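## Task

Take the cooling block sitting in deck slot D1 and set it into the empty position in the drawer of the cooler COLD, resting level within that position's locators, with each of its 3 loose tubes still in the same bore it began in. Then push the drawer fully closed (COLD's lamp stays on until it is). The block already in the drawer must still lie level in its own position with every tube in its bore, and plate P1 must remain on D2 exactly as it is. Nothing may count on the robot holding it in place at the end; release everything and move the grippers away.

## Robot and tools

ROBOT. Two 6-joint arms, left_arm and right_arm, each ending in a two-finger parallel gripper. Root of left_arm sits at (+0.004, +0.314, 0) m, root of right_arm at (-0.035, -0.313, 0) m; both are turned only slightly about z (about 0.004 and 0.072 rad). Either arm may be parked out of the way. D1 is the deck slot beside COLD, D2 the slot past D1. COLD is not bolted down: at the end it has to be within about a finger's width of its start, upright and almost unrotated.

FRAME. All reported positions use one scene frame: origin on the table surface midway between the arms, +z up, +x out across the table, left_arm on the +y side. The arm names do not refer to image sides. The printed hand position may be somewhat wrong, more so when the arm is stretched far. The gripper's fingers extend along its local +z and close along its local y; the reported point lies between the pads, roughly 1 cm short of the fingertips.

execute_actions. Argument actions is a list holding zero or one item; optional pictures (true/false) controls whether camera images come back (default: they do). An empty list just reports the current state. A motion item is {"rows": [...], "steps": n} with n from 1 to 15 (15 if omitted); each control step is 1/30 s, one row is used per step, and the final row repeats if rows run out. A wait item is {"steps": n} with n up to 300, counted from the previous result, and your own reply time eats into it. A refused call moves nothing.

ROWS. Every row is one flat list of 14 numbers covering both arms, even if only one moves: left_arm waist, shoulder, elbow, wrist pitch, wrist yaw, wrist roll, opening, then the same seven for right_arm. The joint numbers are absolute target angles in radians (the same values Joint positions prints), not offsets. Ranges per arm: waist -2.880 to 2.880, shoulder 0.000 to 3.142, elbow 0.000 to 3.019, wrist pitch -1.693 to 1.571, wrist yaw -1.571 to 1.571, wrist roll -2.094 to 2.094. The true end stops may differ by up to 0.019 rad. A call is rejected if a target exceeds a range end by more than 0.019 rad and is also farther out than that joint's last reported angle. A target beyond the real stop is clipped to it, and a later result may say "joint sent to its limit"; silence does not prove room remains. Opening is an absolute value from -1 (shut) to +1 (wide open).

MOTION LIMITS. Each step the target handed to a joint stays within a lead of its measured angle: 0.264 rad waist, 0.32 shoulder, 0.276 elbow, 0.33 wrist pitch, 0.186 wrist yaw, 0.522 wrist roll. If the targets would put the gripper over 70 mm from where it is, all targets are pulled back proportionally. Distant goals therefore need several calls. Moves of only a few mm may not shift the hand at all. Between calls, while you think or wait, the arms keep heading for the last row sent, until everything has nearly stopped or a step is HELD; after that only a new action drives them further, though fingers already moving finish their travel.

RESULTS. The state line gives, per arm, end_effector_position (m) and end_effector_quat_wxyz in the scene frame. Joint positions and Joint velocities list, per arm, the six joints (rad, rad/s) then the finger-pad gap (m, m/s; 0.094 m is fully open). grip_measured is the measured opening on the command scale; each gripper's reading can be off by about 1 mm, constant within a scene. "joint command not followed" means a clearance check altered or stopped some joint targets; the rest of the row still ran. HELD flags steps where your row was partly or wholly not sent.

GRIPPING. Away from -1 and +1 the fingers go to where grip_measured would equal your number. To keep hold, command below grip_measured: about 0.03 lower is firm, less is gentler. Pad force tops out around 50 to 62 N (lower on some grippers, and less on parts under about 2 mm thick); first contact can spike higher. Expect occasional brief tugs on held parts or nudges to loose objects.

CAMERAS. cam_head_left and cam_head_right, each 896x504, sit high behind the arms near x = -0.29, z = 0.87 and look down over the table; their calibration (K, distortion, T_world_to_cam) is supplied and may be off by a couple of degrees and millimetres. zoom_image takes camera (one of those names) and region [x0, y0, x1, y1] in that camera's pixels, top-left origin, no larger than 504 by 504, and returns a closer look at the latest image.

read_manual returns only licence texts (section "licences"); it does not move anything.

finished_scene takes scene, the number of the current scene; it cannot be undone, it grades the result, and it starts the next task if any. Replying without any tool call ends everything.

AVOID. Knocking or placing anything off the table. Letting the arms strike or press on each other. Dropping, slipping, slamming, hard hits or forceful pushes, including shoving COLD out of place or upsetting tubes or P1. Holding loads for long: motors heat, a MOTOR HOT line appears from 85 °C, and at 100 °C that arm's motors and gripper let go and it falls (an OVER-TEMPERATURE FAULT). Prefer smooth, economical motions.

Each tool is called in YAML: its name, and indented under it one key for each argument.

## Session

execute_actions:
  actions: []

Scene clock: 0.00 s of 10800.00 s.
left_arm: end_effector_position=(+0.5295, +0.3097, +0.4685) grip_measured=+1.000 end_effector_quat_wxyz=(+0.689, +0.005, +0.725, -0.005) | right_arm: end_effector_position=(+0.1620, +0.1734, +0.1254) grip_measured=+1.000 end_effector_quat_wxyz=(+0.182, -0.580, +0.785, +0.118)
Joint positions: left_arm=[-0.006  1.066  1.03  -0.014  0.012 -0.     0.094] | right_arm=[ 1.111  1.533  1.091 -0.692 -0.011 -0.087  0.094]
Joint velocities: left_arm=[ 0.005 -0.005  0.007  0.007 -0.022 -0.037  0.   ] | right_arm=[-0.005 -0.015 -0.002  0.017 -0.095 -0.007  0.   ]
Motor temperatures (°C, as the motors report them): left_arm=[17 18 21 21 19 21] | right_arm=[22 20 23 19 18 17]

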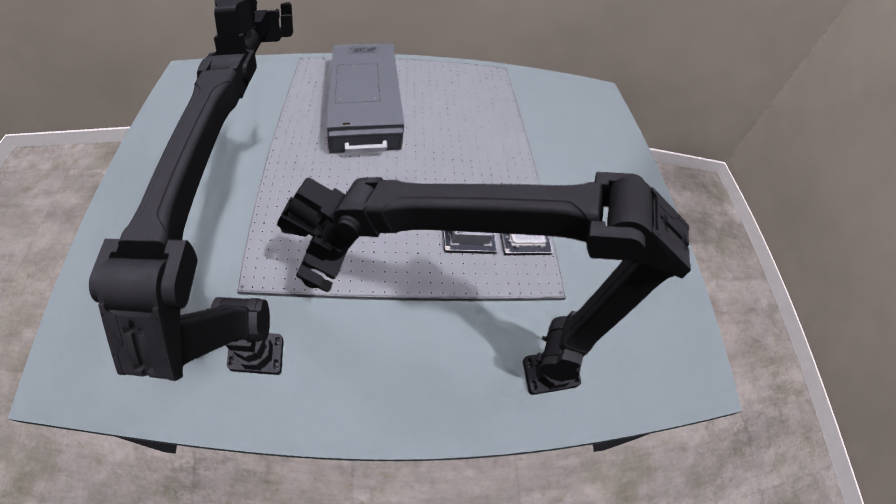

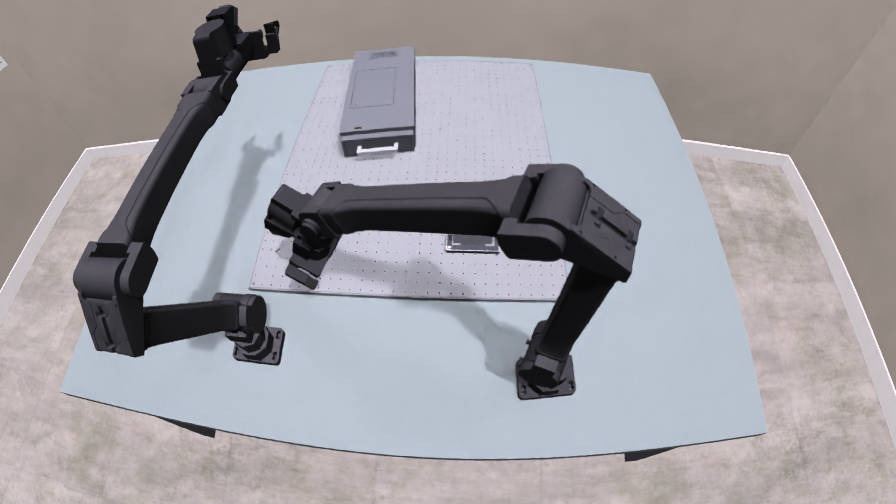

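execute_actions:
  actions:
    - {"rows":[[-0.1,1.2,1.17,-0.5,0,1.1,-0.1,0.6,1.38,1.09,-1.1,0,0.4,1]]}
  pictures: false

execute_actions:
  actions:
    - {"rows":[[-0.37,1.55,1.17,-0.53,0,1.11,-0.1,0.34,1.44,1.08,-1.18,0,0.41,1]]}
  pictures: false

execute_actions:
  actions:
    - {"steps":15}

zoom_image:
  camera: "cam_head_right"
  region: [330, 110, 530, 270]

Scene clock: 3.47 s of 10800.00 s.
left_arm: end_effector_position=(+0.5414, +0.2567, +0.3479) grip_measured=-0.097 end_effector_quat_wxyz=(+0.432, +0.468, +0.741, +0.213) | right_arm: end_effector_position=(+0.3083, -0.0568, +0.1528) grip_measured=+1.000 end_effector_quat_wxyz=(+0.075, -0.153, +0.985, +0.038)
Joint positions: left_arm=[-0.108  1.211  1.134 -0.489  0.001  1.021  0.042] | right_arm=[ 0.571  1.4    1.08  -1.082  0.004  0.336  0.094]
Joint velocities: left_arm=[-0.005  0.005 -0.012  0.012 -0.037  0.491 -0.   ] | right_arm=[-0.581 -0.122 -0.002 -0.11   0.022  0.476  0.   ]
Motor temperatures (°C, as the motors report them): left_arm=[17 18 22 21 19 21] | right_arm=[22 20 23 19 18 17]
Steps of this call (steps 1 to 89: nothing new was sent; steps 90 to 104: all 15 steps of this action). Readings (joint positions):
90: left_arm=[-0.013 1.073 1.046 -0.084 0.002 0.084] | right_arm=[1.104 1.530 1.091 -0.719 -0.013 -0.052]
91: left_arm=[-0.029 1.087 1.079 -0.194 -0.001 0.183] | right_arm=[1.093 1.521 1.090 -0.766 -0.013 -0.012]
93: left_arm=[-0.070 1.129 1.128 -0.368 -0.001 0.382] | right_arm=[1.043 1.499 1.083 -0.866 -0.012 0.059]
97: left_arm=[-0.109 1.196 1.134 -0.476 0.001 0.763] | right_arm=[0.884 1.453 1.080 -0.993 -0.009 0.176]
104: the state above

Scene clock: 3.97 s of 10800.00 s.
left_arm: end_effector_position=(+0.5398, +0.0969, +0.1460) grip_measured=-0.097 end_effector_quat_wxyz=(+0.284, +0.640, +0.707, +0.104) | right_arm: end_effector_position=(+0.3391, -0.1569, +0.1350) grip_measured=+1.000 end_effector_quat_wxyz=(+0.020, +0.001, +1.000, +0.007)
Joint positions: left_arm=[-0.387  1.573  1.135 -0.52   0.     1.088  0.042] | right_arm=[ 0.325  1.434  1.074 -1.17   0.002  0.399  0.094]
Joint velocities: left_arm=[-0.054  0.337  0.012 -0.09  -0.051 -0.022  0.001] | right_arm=[ 0.034 -0.005 -0.012  0.002  0.037  0.037  0.   ]
Motor temperatures (°C, as the motors report them): left_arm=[17 18 22 21 19 21] | right_arm=[22 21 23 19 18 17]
Steps of this call (steps 1 to 15: all 15 steps of this action). Readings (joint positions):
1: left_arm=[-0.115 1.217 1.134 -0.489 -0.002 1.026] | right_arm=[0.545 1.399 1.080 -1.096 -0.000 0.344]
2: left_arm=[-0.128 1.225 1.135 -0.489 -0.003 1.029] | right_arm=[0.513 1.399 1.080 -1.113 -0.002 0.352]
4: left_arm=[-0.173 1.260 1.135 -0.489 -0.003 1.035] | right_arm=[0.428 1.409 1.079 -1.147 -0.002 0.369]
8: left_arm=[-0.275 1.371 1.135 -0.491 -0.003 1.051] | right_arm=[0.312 1.432 1.077 -1.166 0.003 0.390]
15: the state above

Scene clock: 4.47 s of 10800.00 s.
left_arm: end_effector_position=(+0.5416, +0.1031, +0.1503) grip_measured=-0.097 end_effector_quat_wxyz=(+0.285, +0.639, +0.706, +0.108) | right_arm: end_effector_position=(+0.3388, -0.1563, +0.1350) grip_measured=+1.000 end_effector_quat_wxyz=(+0.020, +0.001, +1.000, +0.007)
Joint positions: left_arm=[-0.376  1.565  1.135 -0.522  0.     1.098  0.042] | right_arm=[ 0.327  1.434  1.074 -1.17   0.002  0.401  0.094]
Joint velocities: left_arm=[-0.005 -0.015  0.002 -0.007 -0.007  0.022 -0.001] | right_arm=[ 0.005  0.005  0.002 -0.007 -0.037 -0.066  0.   ]
Motor temperatures (°C, as the motors report them): left_arm=[17 18 23 21 19 21] | right_arm=[22 21 24 19 18 17]
Steps of this call (steps 1 to 15: the robot went on to your last target). Readings (joint positions):
1: left_arm=[-0.387 1.581 1.135 -0.522 0.000 1.091] | right_arm=[0.326 1.434 1.074 -1.170 0.002 0.400]
2: left_arm=[-0.386 1.582 1.135 -0.522 0.000 1.092] | right_arm=[0.327 1.434 1.074 -1.170 0.002 0.400]
4: left_arm=[-0.381 1.578 1.135 -0.522 0.000 1.094] | right_arm=[0.327 1.434 1.074 -1.170 0.002 0.400]
8: left_arm=[-0.376 1.566 1.135 -0.522 0.000 1.097] | right_arm=[0.327 1.434 1.074 -1.170 0.002 0.401]
15: the state above

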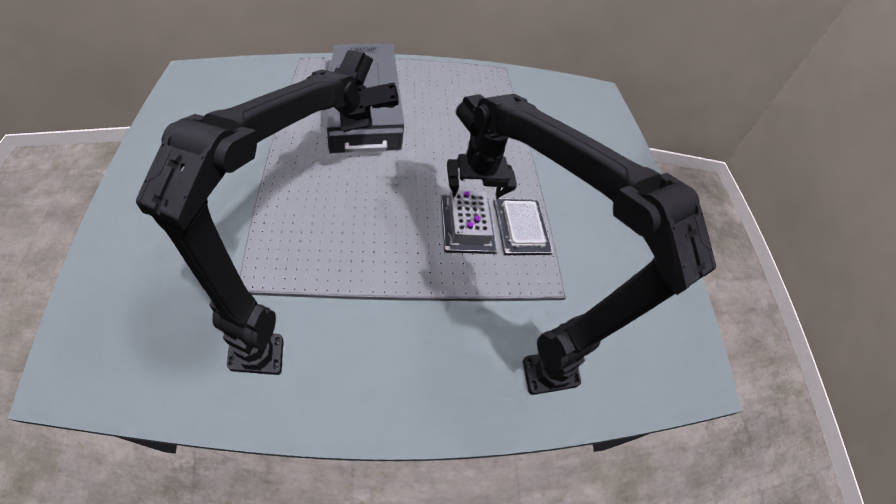

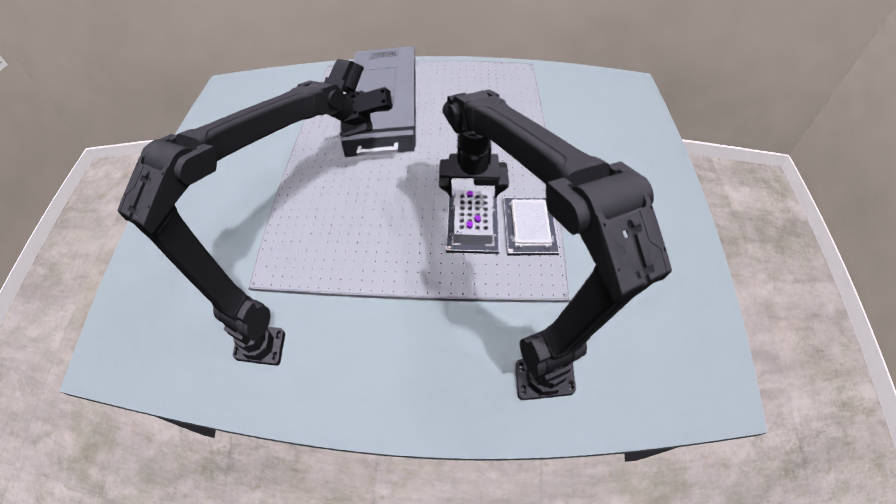

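Region (330, 110, 530, 270) of cam_head_right's 896x504 image, scaled by 2.520, with more detail than that image has; it fills the top 403 rows of this view, and the rest is white.

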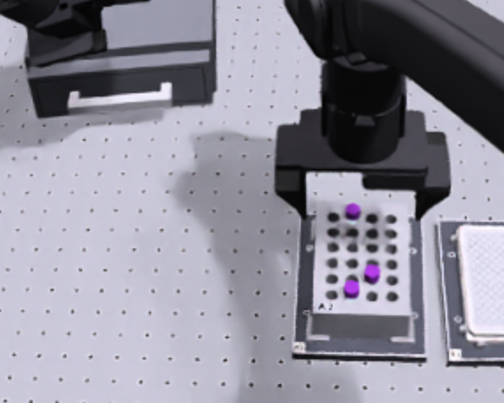

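execute_actions:
  actions:
    - {"rows":[[-0.38,1.61,1.15,-0.51,0,1.11,-0.1,0.33,1.46,1.06,-1.14,0,0.44,1],[-0.38,1.63,1.15,-0.51,0,1.11,-0.1,0.33,1.47,1.05,-1.12,0,0.44,1],[-0.38,1.65,1.15,-0.51,0,1.11,-0.1,0.33,1.48,1.04,-1.1,0,0.44,1],[-0.38,1.67,1.15,-0.51,0,1.11,-0.1,0.33,1.5,1.03,-1.08,0,0.44,1],[-0.38,1.7,1.15,-0.5,0,1.11,-0.1,0.33,1.515,1.02,-1.063,0,0.44,1]]}
  pictures: false

execute_actions:
  actions:
    - {"rows":[[-0.38,1.76,1.15,-0.47,0,1.11,-0.1,0.33,1.515,1.02,-1.063,0,0.44,1],[-0.38,1.77,1.15,-0.47,0,1.11,-0.1,0.33,1.515,1.02,-1.063,0,0.44,1],[-0.38,1.78,1.15,-0.47,0,1.11,-0.1,0.33,1.515,1.02,-1.063,0,0.44,1],[-0.38,1.797,1.15,-0.465,0,1.11,-0.1,0.33,1.515,1.02,-1.063,0,0.44,1]]}
  pictures: false

execute_actions:
  actions:
    - {"rows":[[-0.38,1.79,1.15,-0.47,0,1.11,-0.75,0.33,1.515,1.02,-1.063,0,0.44,1]],"steps":10}

zoom_image:
  camera: "cam_head_right"
  region: [420, 165, 530, 265]

Scene clock: 8.07 s of 10800.00 s.
left_arm: end_effector_position=(+0.5405, +0.1035, +0.0754) grip_measured=-0.097 end_effector_quat_wxyz=(+0.226, +0.651, +0.719, +0.086) | right_arm: end_effector_position=(+0.3336, -0.1585, +0.0794) grip_measured=+1.000 end_effector_quat_wxyz=(-0.007, +0.016, +1.000, -0.004)
Joint positions: left_arm=[-0.376  1.701  1.135 -0.516  0.     1.099  0.042] | right_arm=[ 0.327  1.52   1.008 -1.075  0.002  0.43   0.094]
Joint velocities: left_arm=[ 0.005 -0.034 -0.017  0.022 -0.051 -0.066  0.001] | right_arm=[-0.015 -0.015 -0.002  0.032  0.007  0.007  0.   ]
Motor temperatures (°C, as the motors report them): left_arm=[17 18 23 21 19 21] | right_arm=[22 21 24 19 18 17]
Steps of this call (steps 1 to 15: the robot went on to your last target; steps 16 to 90: nothing new was sent; then 0.10 s passed at rest; steps 91 to 105: all 15 steps of this action). Readings (joint positions):
91: left_arm=[-0.376 1.565 1.135 -0.522 0.000 1.099] | right_arm=[0.327 1.434 1.073 -1.166 0.002 0.406]
92: left_arm=[-0.376 1.568 1.135 -0.522 0.000 1.099] | right_arm=[0.327 1.435 1.068 -1.156 0.002 0.411]
94: left_arm=[-0.376 1.582 1.135 -0.522 0.000 1.099] | right_arm=[0.327 1.444 1.053 -1.125 0.002 0.419]
98: left_arm=[-0.376 1.650 1.135 -0.516 0.000 1.099] | right_arm=[0.327 1.494 1.022 -1.081 0.002 0.426]
105: the state above

Scene clock: 8.57 s of 10800.00 s.
left_arm: end_effector_position=(+0.5494, +0.1004, +0.0709) grip_measured=-0.097 end_effector_quat_wxyz=(+0.239, +0.649, +0.716, +0.092) | right_arm: end_effector_position=(+0.3337, -0.1585, +0.0794) grip_measured=+1.000 end_effector_quat_wxyz=(-0.007, +0.016, +1.000, -0.004)
Joint positions: left_arm=[-0.376  1.72   1.137 -0.47  -0.001  1.101  0.042] | right_arm=[ 0.327  1.52   1.008 -1.075  0.002  0.431  0.094]
Joint velocities: left_arm=[-0.015 -0.015 -0.012 -0.012 -0.022  0.11   0.   ] | right_arm=[-0.005 -0.015  0.002 -0.017  0.007  0.007  0.   ]
Motor temperatures (°C, as the motors report them): left_arm=[17 18 23 21 19 21] | right_arm=[22 21 24 19 18 17]
Steps of this call (steps 1 to 15: all 15 steps of this action). Readings (joint positions):
1: left_arm=[-0.376 1.702 1.135 -0.509 0.000 1.099] | right_arm=[0.327 1.520 1.008 -1.075 0.002 0.430]
2: left_arm=[-0.376 1.705 1.135 -0.501 0.000 1.099] | right_arm=[0.327 1.520 1.008 -1.075 0.002 0.431]
4: left_arm=[-0.376 1.716 1.135 -0.485 -0.001 1.100] | right_arm=[0.327 1.520 1.008 -1.075 0.002 0.431]
8: left_arm=[-0.376 1.720 1.137 -0.471 -0.001 1.101] | right_arm=[0.327 1.520 1.008 -1.075 0.002 0.431]
15: the state above

Scene clock: 8.90 s of 10800.00 s.
left_arm: end_effector_position=(+0.5566, +0.0990, +0.0772) grip_measured=-0.746 end_effector_quat_wxyz=(+0.248, +0.647, +0.714, +0.098) | right_arm: end_effector_position=(+0.3337, -0.1585, +0.0794) grip_measured=+1.000 end_effector_quat_wxyz=(-0.007, +0.016, +1.000, -0.004)
Joint positions: left_arm=[-0.375  1.72   1.148 -0.458 -0.006  1.102  0.012] | right_arm=[ 0.327  1.52   1.008 -1.075  0.002  0.431  0.094]
Joint velocities: left_arm=[-0.015  0.005 -0.017  0.007 -0.037 -0.007  0.   ] | right_arm=[ 0.005  0.015 -0.007 -0.012 -0.037  0.007  0.   ]
Motor temperatures (°C, as the motors report them): left_arm=[17 18 23 21 19 21] | right_arm=[22 21 24 19 18 17]
Steps of this call (steps 1 to 10: all 10 steps of this action). Readings (joint positions):
1: left_arm=[-0.376 1.720 1.137 -0.467 -0.005 1.102] | right_arm=[0.327 1.520 1.008 -1.075 0.002 0.431]
2: left_arm=[-0.375 1.720 1.142 -0.461 -0.007 1.102] | right_arm=[0.327 1.520 1.008 -1.075 0.002 0.431]
4: left_arm=[-0.375 1.720 1.148 -0.458 -0.007 1.102] | right_arm=[0.327 1.520 1.008 -1.075 0.002 0.431]
8: left_arm=[-0.375 1.720 1.148 -0.458 -0.006 1.102] | right_arm=[0.327 1.520 1.008 -1.075 0.002 0.431]
10: the state above

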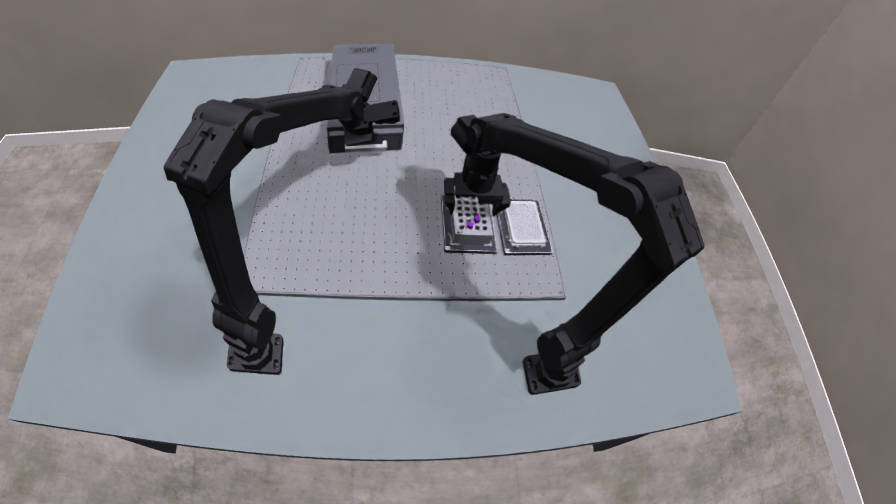

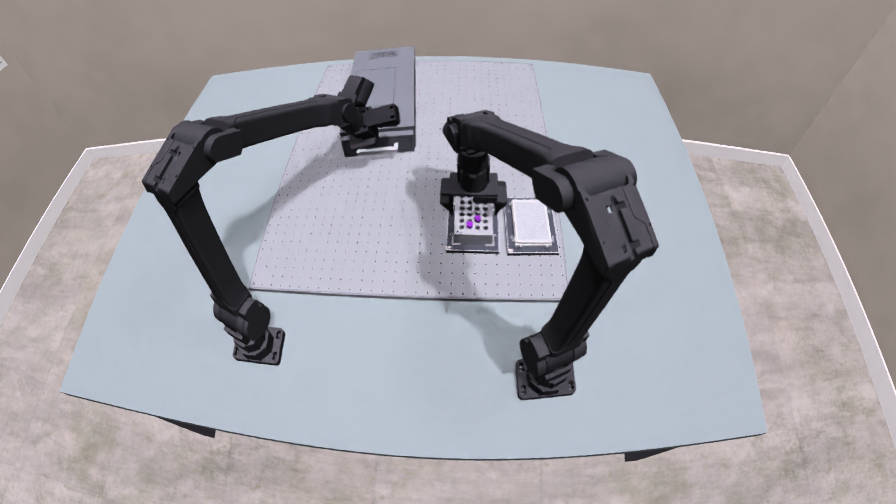

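Region (420, 165, 530, 265) of cam_head_right's 896x504 image, scaled by 4.582, with more detail than that image has; it fills the top 458 rows of this view, and the rest is white.

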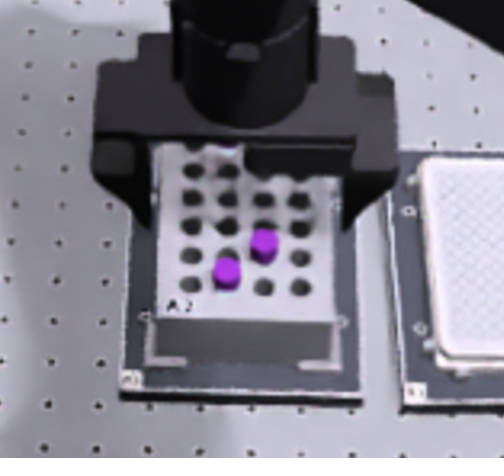

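execute_actions:
  actions:
    - {"rows":[[-0.38,1.7,1.16,-0.47,0,1.11,-0.75,0.33,1.53,1.02,-1.03,0,0.44,1],[-0.38,1.7,1.16,-0.5,0,1.11,-0.75,0.33,1.54,1.02,-1.02,0,0.44,1],[-0.38,1.7,1.16,-0.555,0,1.11,-0.75,0.33,1.56,1.02,-1.01,0,0.44,1],[-0.38,1.7,1.16,-0.555,0,1.11,-0.75,0.33,1.582,1.02,-0.99,0,0.44,1]]}
  pictures: false

execute_actions:
  actions:
    - {"rows":[[-0.38,1.765,1.16,-0.53,0,1.11,-0.2,0.33,1.575,1.02,-0.99,0,0.44,1]]}
  pictures: false

Scene clock: 11.73 s of 10800.00 s.
left_arm: end_effector_position=(+0.5408, +0.1043, +0.0764) grip_measured=-0.747 end_effector_quat_wxyz=(+0.219, +0.653, +0.720, +0.085) | right_arm: end_effector_position=(+0.3460, -0.1542, +0.0596) grip_measured=+1.000 end_effector_quat_wxyz=(+0.001, +0.016, +1.000, -0.003)
Joint positions: left_arm=[-0.375  1.704  1.148 -0.541 -0.002  1.102  0.012] | right_arm=[ 0.327  1.571  1.008 -1.009  0.007  0.432  0.094]
Joint velocities: left_arm=[-0.005 -0.005 -0.007 -0.007 -0.051 -0.051  0.   ] | right_arm=[-0.015 -0.005  0.017 -0.012  0.037  0.022  0.   ]
Motor temperatures (°C, as the motors report them): left_arm=[17 18 24 21 19 21] | right_arm=[22 21 24 19 18 17]
Steps of this call (steps 1 to 15: the robot went on to your last target; steps 16 to 70: nothing new was sent; steps 71 to 85: all 15 steps of this action). Readings (joint positions):
71: left_arm=[-0.375 1.717 1.148 -0.458 -0.006 1.102] | right_arm=[0.327 1.520 1.008 -1.069 0.002 0.431]
72: left_arm=[-0.375 1.715 1.148 -0.464 -0.004 1.102] | right_arm=[0.327 1.521 1.008 -1.058 0.002 0.431]
74: left_arm=[-0.375 1.709 1.148 -0.498 -0.003 1.102] | right_arm=[0.327 1.528 1.008 -1.032 0.002 0.431]
78: left_arm=[-0.375 1.704 1.148 -0.536 -0.002 1.102] | right_arm=[0.327 1.561 1.008 -1.011 0.007 0.432]
85: the state above

Scene clock: 12.23 s of 10800.00 s.
left_arm: end_effector_position=(+0.5351, +0.1012, +0.0567) grip_measured=-0.203 end_effector_quat_wxyz=(+0.202, +0.659, +0.721, +0.075) | right_arm: end_effector_position=(+0.3460, -0.1542, +0.0596) grip_measured=+1.000 end_effector_quat_wxyz=(+0.001, +0.016, +1.000, -0.003)
Joint positions: left_arm=[-0.383  1.737  1.146 -0.546  0.002  1.102  0.037] | right_arm=[ 0.327  1.571  1.008 -1.009  0.007  0.432  0.094]
Joint velocities: left_arm=[-0.015 -0.015 -0.007 -0.007  0.022 -0.022 -0.   ] | right_arm=[-0.005 -0.015 -0.007 -0.002  0.007 -0.051  0.   ]
Motor temperatures (°C, as the motors report them): left_arm=[17 18 24 21 19 21] | right_arm=[22 21 24 19 18 17]
Steps of this call (steps 1 to 15: all 15 steps of this action). Readings (joint positions):
1: left_arm=[-0.375 1.706 1.148 -0.541 -0.002 1.102] | right_arm=[0.327 1.571 1.008 -1.009 0.007 0.432]
2: left_arm=[-0.375 1.708 1.148 -0.544 0.004 1.102] | right_arm=[0.327 1.571 1.008 -1.009 0.007 0.432]
4: left_arm=[-0.379 1.715 1.146 -0.546 0.005 1.102] | right_arm=[0.327 1.571 1.008 -1.009 0.007 0.432]
8: left_arm=[-0.383 1.731 1.146 -0.546 0.002 1.102] | right_arm=[0.327 1.571 1.008 -1.009 0.007 0.432]
15: the state above

execute_actions:
  actions:
    - {"rows":[[-0.38,1.795,1.16,-0.54,0,1.11,-0.25,0.31,1.575,0.998,-0.99,0,0.43,1]]}
  pictures: false

execute_actions:
  actions:
    - {"rows":[[-0.38,1.79,1.16,-0.54,0,1.11,-0.76,0.315,1.575,1.01,-1.0,0,0.43,1]],"steps":10}
  pictures: false

Scene clock: 14.47 s of 10800.00 s.
left_arm: end_effector_position=(+0.5327, +0.1021, +0.0395) grip_measured=-0.247 end_effector_quat_wxyz=(+0.187, +0.661, +0.723, +0.070) | right_arm: end_effector_position=(+0.3416, -0.1557, +0.0553) grip_measured=+1.000 end_effector_quat_wxyz=(-0.004, +0.017, +1.000, -0.003)
Joint positions: left_arm=[-0.383  1.769  1.146 -0.546  0.002  1.102  0.035] | right_arm=[ 0.325  1.571  0.995 -1.004  0.003  0.432  0.094]
Joint velocities: left_arm=[-0.015 -0.005 -0.012  0.002  0.007 -0.066  0.001] | right_arm=[-0.024  0.005  0.002  0.002  0.037 -0.007  0.   ]
Motor temperatures (°C, as the motors report them): left_arm=[17 18 24 21 19 21] | right_arm=[22 21 24 19 18 17]
Steps of this call (steps 1 to 15: the robot went on to your last target; steps 16 to 52: nothing new was sent; steps 53 to 67: all 15 steps of this action). Readings (joint positions):
53: left_arm=[-0.383 1.739 1.146 -0.546 0.002 1.102] | right_arm=[0.326 1.571 1.007 -1.009 0.007 0.432]
54: left_arm=[-0.383 1.742 1.146 -0.546 0.002 1.102] | right_arm=[0.326 1.571 1.005 -1.006 0.005 0.432]
56: left_arm=[-0.383 1.749 1.146 -0.546 0.002 1.102] | right_arm=[0.325 1.571 1.000 -1.004 0.003 0.432]
60: left_arm=[-0.383 1.765 1.146 -0.546 0.002 1.102] | right_arm=[0.325 1.571 0.995 -1.004 0.003 0.432]
67: the state above

Scene clock: 14.80 s of 10800.00 s.
left_arm: end_effector_position=(+0.5358, +0.1022, +0.0413) grip_measured=-0.710 end_effector_quat_wxyz=(+0.191, +0.664, +0.719, +0.074) | right_arm: end_effector_position=(+0.3416, -0.1557, +0.0553) grip_measured=+1.000 end_effector_quat_wxyz=(-0.004, +0.017, +1.000, -0.003)
Joint positions: left_arm=[-0.381  1.769  1.149 -0.539 -0.     1.114  0.014] | right_arm=[ 0.325  1.571  0.995 -1.004  0.002  0.432  0.094]
Joint velocities: left_arm=[-0.005 -0.005  0.002  0.002 -0.095 -0.051  0.   ] | right_arm=[-0.005 -0.005  0.002 -0.002 -0.095 -0.007  0.   ]
Motor temperatures (°C, as the motors report them): left_arm=[17 18 24 21 19 21] | right_arm=[22 21 24 19 18 17]
Steps of this call (steps 1 to 10: all 10 steps of this action). Readings (joint positions):
1: left_arm=[-0.383 1.769 1.146 -0.545 -0.000 1.103] | right_arm=[0.325 1.571 0.995 -1.004 0.002 0.432]
2: left_arm=[-0.382 1.769 1.149 -0.538 -0.003 1.104] | right_arm=[0.325 1.571 0.995 -1.004 0.002 0.432]
4: left_arm=[-0.381 1.769 1.149 -0.539 -0.000 1.110] | right_arm=[0.325 1.571 0.995 -1.004 0.002 0.432]
8: left_arm=[-0.381 1.769 1.149 -0.539 -0.000 1.114] | right_arm=[0.325 1.571 0.995 -1.004 0.002 0.432]
10: the state above

execute_actions:
  actions:
    - {"rows":[[-0.39,1.75,1.12,-0.55,0,1.1,-0.74,0.32,1.575,1.01,-1,0,0.43,1],[-0.397,1.74,1.105,-0.555,0,1.1,-0.74,0.32,1.575,1.01,-1,0,0.43,1],[-0.404,1.73,1.09,-0.56,0,1.09,-0.74,0.32,1.575,1.01,-1,0,0.43,1],[-0.411,1.72,1.077,-0.565,0,1.08,-0.74,0.32,1.575,1.01,-1,0,0.43,1],[-0.418,1.71,1.064,-0.57,0,1.07,-0.74,0.32,1.575,1.01,-1,0,0.43,1],[-0.425,1.7,1.051,-0.575,0,1.07,-0.74,0.32,1.575,1.01,-1,0,0.43,1],[-0.432,1.688,1.037,-0.58,0,1.06,-0.65,0.32,1.575,1.01,-1,0,0.43,1],[-0.439,1.676,1.023,-0.585,0,1.05,-0.58,0.32,1.575,1.01,-1,0,0.43,1],[-0.446,1.664,1.009,-0.59,0,1.04,-0.58,0.32,1.575,1.01,-1,0,0.43,1],[-0.454,1.652,0.995,-0.595,0,1.04,-0.58,0.32,1.575,1.01,-1,0,0.43,1],[-0.462,1.64,0.981,-0.6,0,1.03,-0.58,0.32,1.575,1.01,-1,0,0.43,1],[-0.47,1.628,0.967,-0.6,0,1.02,-0.58,0.32,1.575,1.01,-1,0,0.43,1],[-0.478,1.616,0.953,-0.6,0,1.01,-0.58,0.32,1.575,1.01,-1,0,0.43,1],[-0.486,1.604,0.939,-0.6,0,1,-0.58,0.32,1.575,1.01,-1,0,0.43,1],[-0.494,1.592,0.925,-0.6,0,0.99,-0.58,0.32,1.575,1.01,-1,0,0.43,1]]}

Scene clock: 20.23 s of 10800.00 s.
left_arm: end_effector_position=(+0.4426, +0.0919, +0.0392) grip_measured=-0.582 end_effector_quat_wxyz=(+0.158, +0.675, +0.720, +0.048) | right_arm: end_effector_position=(+0.3416, -0.1557, +0.0553) grip_measured=+1.000 end_effector_quat_wxyz=(-0.004, +0.017, +1.000, -0.003)
Joint positions: left_arm=[-0.471  1.623  0.966 -0.583 -0.003  1.038  0.02 ] | right_arm=[ 0.325  1.571  0.995 -1.004  0.002  0.432  0.094]
Joint velocities: left_arm=[-0.288 -0.317 -0.422 -0.051 -0.037 -0.286  0.   ] | right_arm=[-0.015 -0.005  0.012  0.017 -0.007 -0.037  0.   ]
Motor temperatures (°C, as the motors report them): left_arm=[17 18 24 21 19 21] | right_arm=[22 21 24 19 18 17]
Steps of this call (steps 1 to 15: the robot went on to your last target; steps 16 to 90: nothing new was sent; then 1.93 s passed at rest; steps 91 to 105: all 15 steps of this action). Readings (joint positions):
91: left_arm=[-0.381 1.767 1.148 -0.539 -0.000 1.114] | right_arm=[0.325 1.571 0.995 -1.004 0.002 0.432]
92: left_arm=[-0.382 1.766 1.146 -0.539 0.000 1.114] | right_arm=[0.325 1.571 0.995 -1.004 0.002 0.432]
94: left_arm=[-0.387 1.755 1.131 -0.539 0.001 1.112] | right_arm=[0.325 1.571 0.995 -1.004 0.002 0.432]
98: left_arm=[-0.410 1.709 1.075 -0.552 -0.001 1.093] | right_arm=[0.325 1.571 0.995 -1.004 0.002 0.432]
105: the state above

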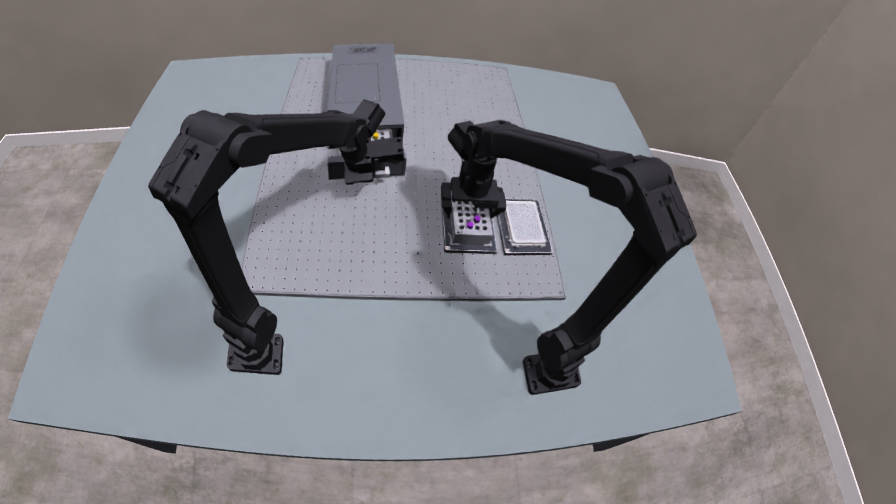

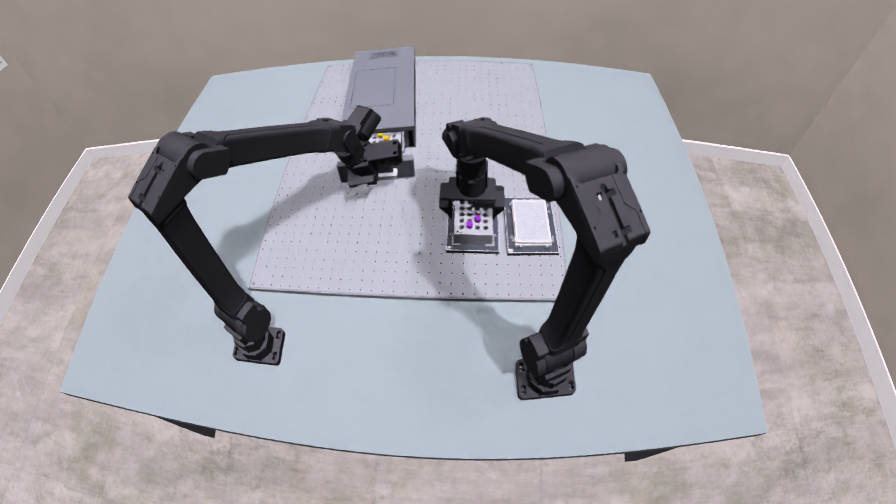

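execute_actions:
  actions:
    - {"rows":[[-0.502,1.58,0.911,-0.585,0,0.98,-0.58,0.32,1.575,1.01,-1,0,0.43,0.9],[-0.51,1.567,0.897,-0.585,0,0.97,-0.58,0.32,1.575,1.01,-1,0,0.43,0.85],[-0.518,1.555,0.883,-0.585,0,0.96,-0.58,0.32,1.575,1.01,-1,0,0.43,0.76],[-0.526,1.542,0.869,-0.585,0,0.95,-0.58,0.32,1.575,1.01,-1,0,0.43,0.76],[-0.535,1.53,0.855,-0.585,0,0.94,-0.58,0.32,1.575,1.01,-1,0,0.43,0.76],[-0.544,1.517,0.841,-0.585,0,0.93,-0.58,0.32,1.575,1.01,-1,0,0.43,0.76],[-0.553,1.505,0.827,-0.585,0,0.92,-0.58,0.32,1.575,1.01,-1,0,0.43,0.76],[-0.562,1.492,0.813,-0.585,0,0.91,-0.58,0.32,1.575,1.01,-1,0,0.43,0.76],[-0.572,1.48,0.799,-0.585,0,0.9,-0.58,0.32,1.575,1.01,-1,0,0.43,0.76],[-0.582,1.467,0.785,-0.585,0,0.89,-0.58,0.32,1.575,1.01,-1,0,0.43,0.76],[-0.592,1.455,0.771,-0.585,0,0.88,-0.58,0.32,1.575,1.01,-1,0,0.43,0.76],[-0.602,1.442,0.757,-0.585,0,0.87,-0.58,0.32,1.575,1.01,-1,0,0.43,0.76],[-0.613,1.43,0.743,-0.585,0,0.86,-0.58,0.32,1.575,1.01,-1,0,0.43,0.76],[-0.624,1.417,0.729,-0.585,0,0.85,-0.58,0.32,1.575,1.01,-1,0,0.43,0.76],[-0.635,1.405,0.715,-0.585,0,0.84,-0.58,0.32,1.575,1.01,-1,0,0.43,0.76]]}
  pictures: false

execute_actions:
  actions:
    - {"rows":[[-0.642,1.397,0.707,-0.585,0,0.84,-0.58,0.32,1.51,1.08,-1,0,0.43,0.76],[-0.649,1.389,0.699,-0.585,0,0.83,-0.58,0.32,1.5,1.1,-1.01,0,0.43,0.76],[-0.656,1.381,0.691,-0.585,0,0.83,-0.58,0.32,1.49,1.11,-1.025,0,0.43,0.76],[-0.663,1.373,0.683,-0.585,0,0.82,-0.58,0.32,1.485,1.12,-1.04,0,0.43,0.76],[-0.67,1.365,0.675,-0.585,0,0.82,-0.58,0.32,1.48,1.13,-1.055,0,0.43,0.76],[-0.677,1.357,0.667,-0.585,0,0.81,-0.58,0.32,1.475,1.14,-1.07,0,0.43,0.76],[-0.684,1.349,0.659,-0.585,0,0.8,-0.58,0.32,1.47,1.15,-1.085,0,0.43,0.76],[-0.692,1.34,0.65,-0.585,0,0.8,-0.58,0.32,1.465,1.16,-1.1,0,0.43,0.76]]}

zoom_image:
  camera: "cam_head_right"
  region: [320, 115, 440, 235]

Scene clock: 25.20 s of 10800.00 s.
left_arm: end_effector_position=(+0.3399, +0.0816, +0.0388) grip_measured=-0.582 end_effector_quat_wxyz=(+0.149, +0.673, +0.724, +0.023) | right_arm: end_effector_position=(+0.3421, -0.1578, +0.0553) grip_measured=+0.817 end_effector_quat_wxyz=(-0.003, +0.017, +1.000, -0.006)
Joint positions: left_arm=[-0.608  1.438  0.754 -0.584 -0.003  0.892  0.02 ] | right_arm=[ 0.323  1.571  0.995 -1.005  0.009  0.43   0.085]
Joint velocities: left_arm=[-0.357 -0.376 -0.364  0.012  0.037 -0.242 -0.   ] | right_arm=[-0.005  0.005  0.007 -0.002  0.022  0.037  0.   ]
Motor temperatures (°C, as the motors report them): left_arm=[17 18 24 21 19 21] | right_arm=[22 21 25 19 18 17]
Steps of this call (steps 1 to 30: the robot went on to your last target; steps 31 to 90: nothing new was sent; then 1.47 s passed at rest; steps 91 to 105: all 15 steps of this action). Readings (joint positions):
91: left_arm=[-0.499 1.602 0.930 -0.597 0.002 1.000] | right_arm=[0.325 1.571 0.995 -1.004 0.004 0.432]
92: left_arm=[-0.499 1.600 0.927 -0.597 0.002 0.996] | right_arm=[0.325 1.571 0.995 -1.004 0.009 0.432]
94: left_arm=[-0.502 1.589 0.911 -0.592 0.000 0.987] | right_arm=[0.323 1.571 0.995 -1.005 0.009 0.430]
98: left_arm=[-0.526 1.540 0.862 -0.584 -0.003 0.958] | right_arm=[0.323 1.571 0.995 -1.005 0.009 0.430]
105: the state above

Scene clock: 25.70 s of 10800.00 s.
left_arm: end_effector_position=(+0.2919, +0.0777, +0.0363) grip_measured=-0.582 end_effector_quat_wxyz=(+0.147, +0.675, +0.723, +0.010) | right_arm: end_effector_position=(+0.3481, -0.1542, +0.0818) grip_measured=+0.817 end_effector_quat_wxyz=(-0.004, +0.017, +1.000, -0.003)
Joint positions: left_arm=[-0.688  1.353  0.662 -0.584  0.     0.817  0.02 ] | right_arm=[ 0.323  1.549  1.05  -1.081  0.003  0.429  0.085]
Joint velocities: left_arm=[ 0.005  0.005  0.002 -0.007  0.007 -0.007 -0.001] | right_arm=[ 0.005 -0.083  0.095 -0.042  0.081  0.081  0.001]
Motor temperatures (°C, as the motors report them): left_arm=[17 18 24 21 19 21] | right_arm=[22 21 25 19 18 17]
Steps of this call (steps 1 to 15: all 15 steps of this action). Readings (joint positions):
1: left_arm=[-0.620 1.426 0.741 -0.584 -0.003 0.884] | right_arm=[0.323 1.569 0.996 -1.005 0.009 0.429]
2: left_arm=[-0.630 1.415 0.729 -0.584 -0.002 0.876] | right_arm=[0.323 1.569 0.997 -1.006 0.009 0.429]
4: left_arm=[-0.648 1.399 0.709 -0.584 -0.001 0.862] | right_arm=[0.323 1.569 1.000 -1.012 0.009 0.429]
8: left_arm=[-0.675 1.370 0.678 -0.584 0.000 0.835] | right_arm=[0.323 1.568 1.020 -1.048 0.006 0.429]
15: the state above

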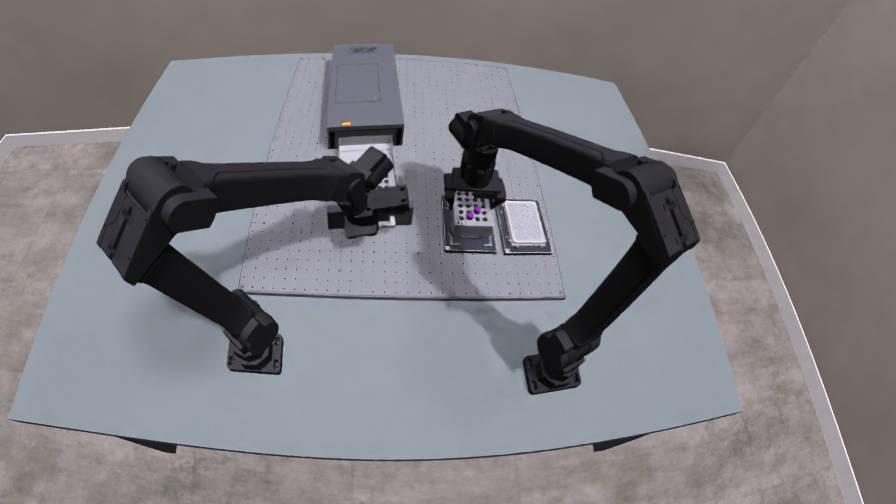

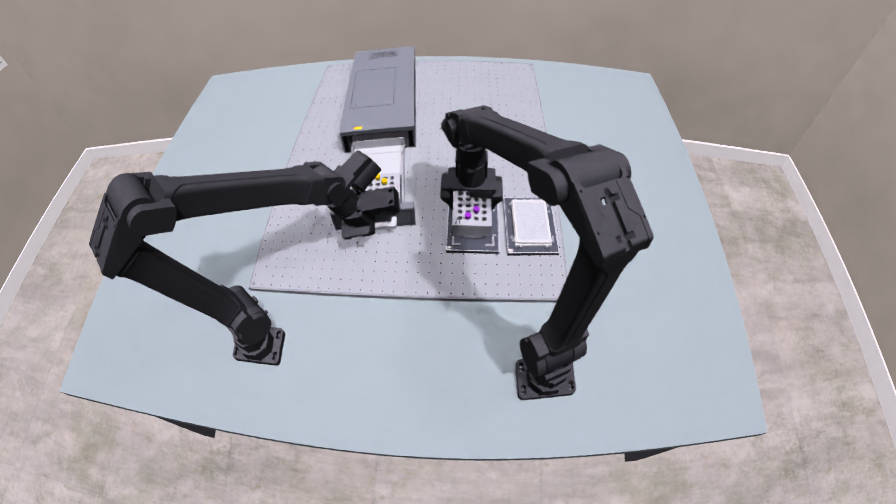

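Region (320, 115, 440, 235) of cam_head_right's 896x504 image, scaled by 4.200, with more detail than that image has.

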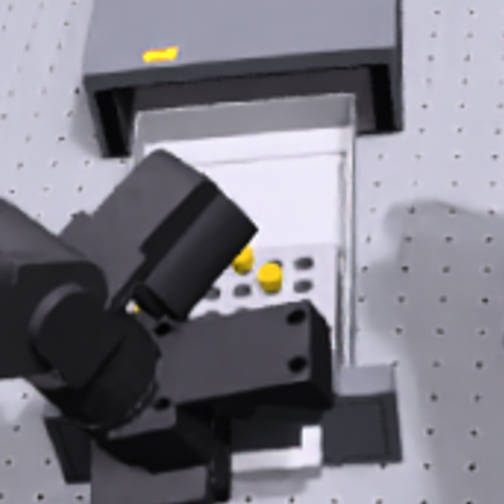

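execute_actions:
  actions:
    - {"rows":[[-0.715,1.32,0.635,-0.59,0,0.78,-0.58,0.32,1.42,1.22,-1.2,0,0.2,0.76]]}
  pictures: false

execute_actions:
  actions:
    - {"rows":[[-0.7,1.24,0.68,-0.64,0,0.8,-0.35,0.32,1.39,1.28,-1.28,0,-0.1,0.76]]}
  pictures: false

execute_actions:
  actions:
    - {"rows":[[-0.7,0.7,0.45,-0.9,0,0.8,-0.35,0.32,1.37,1.32,-1.33,0,-0.5,0.76]]}

zoom_image:
  camera: "cam_head_left"
  region: [310, 115, 430, 235]

Scene clock: 28.63 s of 10800.00 s.
left_arm: end_effector_position=(+0.2889, +0.0763, +0.0396) grip_measured=-0.581 end_effector_quat_wxyz=(+0.152, +0.670, +0.727, +0.011) | right_arm: end_effector_position=(+0.3518, -0.1524, +0.1292) grip_measured=+0.817 end_effector_quat_wxyz=(+0.007, -0.085, +0.996, +0.001)
Joint positions: left_arm=[-0.7    1.337  0.656 -0.583 -0.007  0.793  0.02 ] | right_arm=[ 0.323  1.491  1.12  -1.186  0.002  0.225  0.085]
Joint velocities: left_arm=[ 0.005 -0.005 -0.017 -0.007 -0.022  0.022 -0.   ] | right_arm=[-0.015 -0.063  0.085 -0.027 -0.022 -0.022 -0.001]
Motor temperatures (°C, as the motors report them): left_arm=[17 18 24 21 19 21] | right_arm=[22 21 26 19 18 17]
Steps of this call (steps 1 to 30: the robot went on to your last target; steps 31 to 73: nothing new was sent; steps 74 to 88: all 15 steps of this action). Readings (joint positions):
74: left_arm=[-0.690 1.352 0.660 -0.584 0.000 0.808] | right_arm=[0.323 1.525 1.079 -1.100 0.002 0.404]
75: left_arm=[-0.693 1.349 0.658 -0.584 0.000 0.805] | right_arm=[0.323 1.525 1.083 -1.119 0.002 0.376]
77: left_arm=[-0.698 1.344 0.656 -0.583 -0.007 0.801] | right_arm=[0.323 1.520 1.089 -1.152 0.002 0.330]
81: left_arm=[-0.700 1.338 0.656 -0.583 -0.007 0.796] | right_arm=[0.323 1.506 1.097 -1.180 0.002 0.271]
88: the state above

Scene clock: 29.13 s of 10800.00 s.
left_arm: end_effector_position=(+0.2866, +0.0771, +0.0718) grip_measured=-0.353 end_effector_quat_wxyz=(+0.181, +0.667, +0.723, +0.010) | right_arm: end_effector_position=(+0.3523, -0.1522, +0.1615) grip_measured=+0.817 end_effector_quat_wxyz=(+0.010, -0.230, +0.973, +0.001)
Joint positions: left_arm=[-0.7    1.235  0.656 -0.626 -0.002  0.793  0.03 ] | right_arm=[ 0.323  1.461  1.177 -1.267  0.002 -0.069  0.085]
Joint velocities: left_arm=[-0.005 -0.005 -0.017 -0.007 -0.037 -0.022 -0.   ] | right_arm=[-0.005 -0.054  0.09  -0.012  0.037 -0.139  0.001]
Motor temperatures (°C, as the motors report them): left_arm=[17 18 24 21 19 21] | right_arm=[22 21 26 19 18 17]
Steps of this call (steps 1 to 15: all 15 steps of this action). Readings (joint positions):
1: left_arm=[-0.700 1.332 0.656 -0.592 -0.005 0.793] | right_arm=[0.323 1.490 1.126 -1.195 0.002 0.190]
2: left_arm=[-0.700 1.320 0.656 -0.606 -0.003 0.793] | right_arm=[0.323 1.490 1.134 -1.210 0.002 0.151]
4: left_arm=[-0.700 1.286 0.656 -0.622 -0.002 0.793] | right_arm=[0.323 1.487 1.144 -1.235 0.002 0.086]
8: left_arm=[-0.700 1.237 0.656 -0.625 -0.002 0.793] | right_arm=[0.323 1.476 1.156 -1.259 0.002 -0.001]
15: the state above

Scene clock: 29.63 s of 10800.00 s.
left_arm: end_effector_position=(+0.1939, +0.1546, +0.1119) grip_measured=-0.353 end_effector_quat_wxyz=(+0.222, +0.661, +0.717, +0.011) | right_arm: end_effector_position=(+0.3533, -0.1517, +0.1868) grip_measured=+0.817 end_effector_quat_wxyz=(+0.018, -0.418, +0.908, -0.001)
Joint positions: left_arm=[-0.7    0.679  0.448 -0.892 -0.001  0.793  0.03 ] | right_arm=[ 0.323  1.437  1.22  -1.318  0.001 -0.468  0.085]
Joint velocities: left_arm=[-0.005  0.347 -0.002  0.002  0.066 -0.037 -0.001] | right_arm=[-0.024 -0.054  0.056 -0.002 -0.007 -0.139 -0.   ]
Motor temperatures (°C, as the motors report them): left_arm=[17 18 24 21 19 21] | right_arm=[22 21 26 19 18 17]
Steps of this call (steps 1 to 15: all 15 steps of this action). Readings (joint positions):
1: left_arm=[-0.700 1.222 0.646 -0.649 -0.002 0.793] | right_arm=[0.323 1.460 1.181 -1.273 0.001 -0.121]
2: left_arm=[-0.700 1.187 0.623 -0.689 -0.002 0.793] | right_arm=[0.323 1.459 1.187 -1.283 0.001 -0.178]
4: left_arm=[-0.700 1.066 0.547 -0.778 -0.002 0.793] | right_arm=[0.323 1.457 1.195 -1.300 0.001 -0.270]
8: left_arm=[-0.700 0.717 0.446 -0.889 -0.002 0.793] | right_arm=[0.323 1.448 1.204 -1.314 0.001 -0.387]
15: the state above

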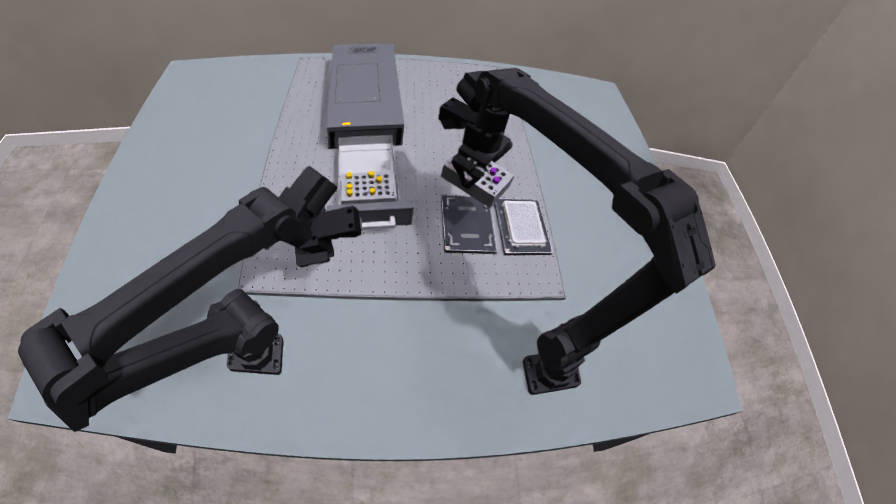

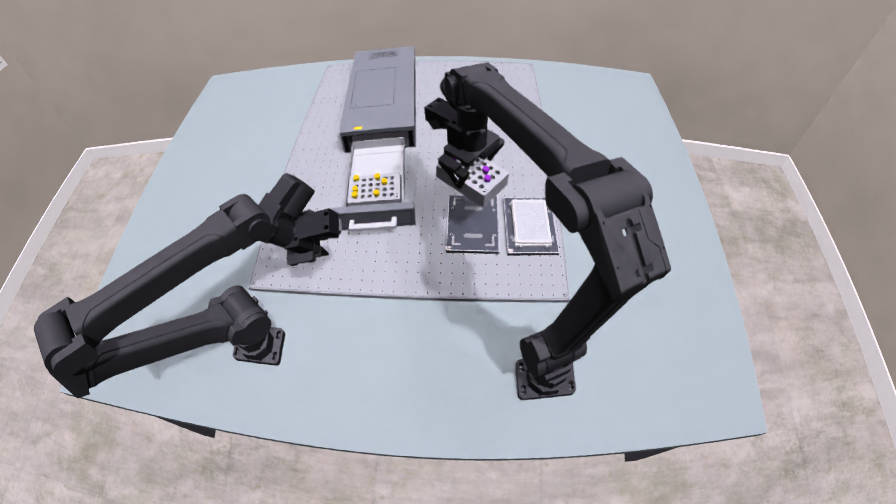

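Region (310, 115, 430, 235) of cam_head_left's 896x504 image, scaled by 4.200, with more detail than that image has.

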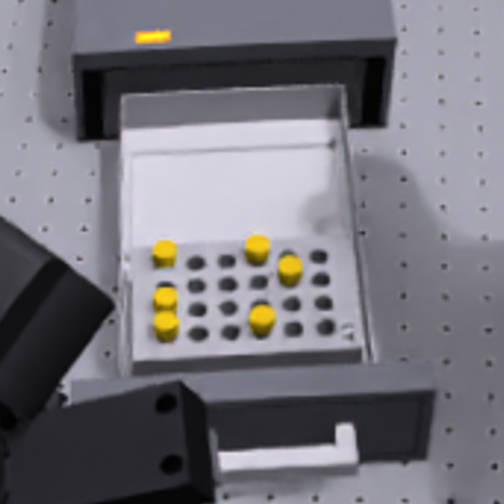

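execute_actions:
  actions:
    - {"rows":[[-0.3,0.7,0.45,-0.9,0,0.8,-1,0.34,1.44,1.35,-1.36,0,-0.6,0.76],[-0.3,0.7,0.45,-0.9,0,0.8,-1,0.35,1.46,1.375,-1.365,0,-0.65,0.76],[-0.3,0.7,0.45,-0.9,0,0.8,-1,0.36,1.48,1.4,-1.37,0,-0.7,0.76],[-0.3,0.7,0.45,-0.9,0,0.8,-1,0.37,1.5,1.43,-1.375,0,-0.75,0.76],[-0.3,0.7,0.45,-0.9,0,0.8,-1,0.38,1.52,1.46,-1.38,0,-0.8,0.76],[-0.3,0.7,0.45,-0.9,0,0.8,-1,0.39,1.545,1.49,-1.385,0,-0.85,0.76],[-0.3,0.7,0.45,-0.9,0,0.8,-1,0.4,1.57,1.52,-1.39,0,-0.9,0.76],[-0.3,0.7,0.45,-0.9,0,0.8,-1,0.41,1.595,1.55,-1.4,0,-0.95,0.76],[-0.3,0.7,0.45,-0.9,0,0.8,-1,0.42,1.62,1.58,-1.41,0,-1,0.76],[-0.3,0.7,0.45,-0.9,0,0.8,-1,0.43,1.64,1.61,-1.415,0,-1.033,0.76],[-0.3,0.7,0.45,-0.9,0,0.8,-1,0.44,1.66,1.64,-1.42,0,-1.033,0.76],[-0.3,0.7,0.45,-0.9,0,0.8,-1,0.45,1.68,1.665,-1.43,0,-1.033,0.76],[-0.3,0.7,0.45,-0.9,0,0.8,-1,0.46,1.7,1.69,-1.435,0,-1.033,0.76],[-0.3,0.7,0.45,-0.9,0,0.8,-1,0.47,1.72,1.715,-1.44,0,-1.033,0.76]]}
  pictures: false

execute_actions:
  actions:
    - {"rows":[[-0.3,0.7,0.45,-0.9,0,0.8,-1,0.48,1.735,1.735,-1.445,0,-1.033,0.76],[-0.3,0.7,0.45,-0.9,0,0.8,-1,0.49,1.75,1.755,-1.45,0,-1.033,0.76],[-0.3,0.7,0.45,-0.9,0,0.8,-1,0.5,1.765,1.775,-1.455,0,-1.033,0.76],[-0.3,0.7,0.45,-0.9,0,0.8,-1,0.51,1.78,1.795,-1.46,0,-1.033,0.76],[-0.3,0.7,0.45,-0.9,0,0.8,-1,0.52,1.795,1.815,-1.465,0,-1.033,0.76],[-0.3,0.7,0.45,-0.9,0,0.8,-1,0.53,1.81,1.835,-1.47,0,-1.033,0.76],[-0.3,0.7,0.45,-0.9,0,0.8,-1,0.54,1.825,1.855,-1.475,0,-1.033,0.76],[-0.3,0.7,0.45,-0.9,0,0.8,-1,0.55,1.84,1.875,-1.48,0,-1.033,0.76],[-0.3,0.7,0.45,-0.9,0,0.8,-1,0.555,1.855,1.895,-1.485,0,-1.033,0.76],[-0.3,0.7,0.45,-0.9,0,0.8,-1,0.56,1.87,1.915,-1.49,0,-1.033,0.76],[-0.3,0.7,0.45,-0.9,0,0.8,-1,0.565,1.885,1.935,-1.495,0,-1.033,0.76],[-0.3,0.7,0.45,-0.9,0,0.8,-1,0.565,1.9,1.955,-1.5,0,-1.033,0.76],[-0.3,0.7,0.45,-0.9,0,0.8,-1,0.565,1.915,1.975,-1.505,0,-1.033,0.76],[-0.3,0.7,0.45,-0.9,0,0.8,-1,0.565,1.93,1.995,-1.51,0,-1.033,0.76]]}
  pictures: false

execute_actions:
  actions:
    - {"steps":15}
  pictures: false

Scene clock: 37.07 s of 10800.00 s.
left_arm: end_effector_position=(+0.2410, +0.2427, +0.1079) grip_measured=-0.988 end_effector_quat_wxyz=(+0.206, +0.505, +0.837, +0.054) | right_arm: end_effector_position=(+0.4336, -0.0505, +0.1943) grip_measured=+0.817 end_effector_quat_wxyz=(+0.011, -0.672, +0.740, -0.003)
Joint positions: left_arm=[-0.294  0.697  0.448 -0.892 -0.002  0.795  0.001] | right_arm=[ 0.439  1.742  1.605 -1.412  0.001 -0.963  0.085]
Joint velocities: left_arm=[-0.015 -0.015 -0.012 -0.017  0.037 -0.11   0.   ] | right_arm=[ 0.337  0.513  0.564 -0.007 -0.051 -0.447  0.   ]
Motor temperatures (°C, as the motors report them): left_arm=[17 18 24 21 19 21] | right_arm=[22 21 29 19 18 17]
Steps of this call (steps 1 to 30: the robot went on to your last target; steps 31 to 90: nothing new was sent; then 3.93 s passed at rest; steps 91 to 105: all 15 steps of this action). Readings (joint positions):
91: left_arm=[-0.672 0.697 0.448 -0.892 0.009 0.795] | right_arm=[0.323 1.436 1.228 -1.326 0.001 -0.507]
92: left_arm=[-0.602 0.697 0.448 -0.892 0.009 0.795] | right_arm=[0.323 1.444 1.238 -1.340 0.001 -0.532]
94: left_arm=[-0.420 0.697 0.448 -0.892 0.003 0.795] | right_arm=[0.328 1.473 1.275 -1.366 0.001 -0.596]
98: left_arm=[-0.272 0.697 0.448 -0.892 -0.005 0.795] | right_arm=[0.356 1.568 1.389 -1.382 0.002 -0.751]
105: the state above

Scene clock: 37.57 s of 10800.00 s.
left_arm: end_effector_position=(+0.2410, +0.2427, +0.1079) grip_measured=-0.988 end_effector_quat_wxyz=(+0.206, +0.505, +0.837, +0.054) | right_arm: end_effector_position=(+0.4570, +0.0488, +0.1850) grip_measured=+0.817 end_effector_quat_wxyz=(-0.007, +0.737, -0.676, +0.000)
Joint positions: left_arm=[-0.294  0.697  0.448 -0.892 -0.002  0.795  0.001] | right_arm=[ 0.562  1.953  1.885 -1.489 -0.002 -1.022  0.085]
Joint velocities: left_arm=[ 0.005 -0.005  0.012 -0.007 -0.022  0.066 -0.001] | right_arm=[ 0.083  0.337  0.422  0.012 -0.051 -0.066  0.001]
Motor temperatures (°C, as the motors report them): left_arm=[17 18 24 21 19 21] | right_arm=[22 21 29 19 18 17]
Steps of this call (steps 1 to 15: all 15 steps of this action). Readings (joint positions):
1: left_arm=[-0.294 0.697 0.448 -0.892 -0.002 0.795] | right_arm=[0.451 1.757 1.623 -1.413 0.000 -0.976]
2: left_arm=[-0.294 0.697 0.448 -0.892 -0.002 0.795] | right_arm=[0.462 1.771 1.638 -1.417 0.000 -0.985]
4: left_arm=[-0.294 0.697 0.448 -0.892 -0.002 0.795] | right_arm=[0.483 1.795 1.668 -1.432 -0.000 -1.000]
8: left_arm=[-0.294 0.697 0.448 -0.892 -0.002 0.795] | right_arm=[0.518 1.850 1.740 -1.461 -0.000 -1.014]
15: the state above

Scene clock: 38.07 s of 10800.00 s.
left_arm: end_effector_position=(+0.2410, +0.2427, +0.1079) grip_measured=-0.988 end_effector_quat_wxyz=(+0.206, +0.505, +0.837, +0.054) | right_arm: end_effector_position=(+0.4592, +0.0526, +0.1764) grip_measured=+0.817 end_effector_quat_wxyz=(+0.001, +0.738, -0.674, -0.001)
Joint positions: left_arm=[-0.294  0.697  0.448 -0.892 -0.002  0.795  0.001] | right_arm=[ 0.565  1.979  1.903 -1.497 -0.001 -1.024  0.085]
Joint velocities: left_arm=[-0.015 -0.005 -0.012 -0.002  0.051  0.022  0.   ] | right_arm=[ 0.005  0.015 -0.007  0.007 -0.022 -0.081  0.001]
Motor temperatures (°C, as the motors report them): left_arm=[17 18 24 21 19 21] | right_arm=[22 21 29 19 18 17]
Steps of this call (steps 1 to 15: the robot went on to your last target). Readings (joint positions):
1: left_arm=[-0.294 0.697 0.448 -0.892 -0.002 0.795] | right_arm=[0.564 1.963 1.897 -1.489 -0.002 -1.022]
2: left_arm=[-0.294 0.697 0.448 -0.892 -0.002 0.795] | right_arm=[0.565 1.969 1.902 -1.489 -0.002 -1.023]
4: left_arm=[-0.294 0.697 0.448 -0.892 -0.002 0.795] | right_arm=[0.565 1.976 1.903 -1.491 -0.002 -1.023]
8: left_arm=[-0.294 0.697 0.448 -0.892 -0.002 0.795] | right_arm=[0.565 1.979 1.903 -1.497 -0.001 -1.024]
15: the state above


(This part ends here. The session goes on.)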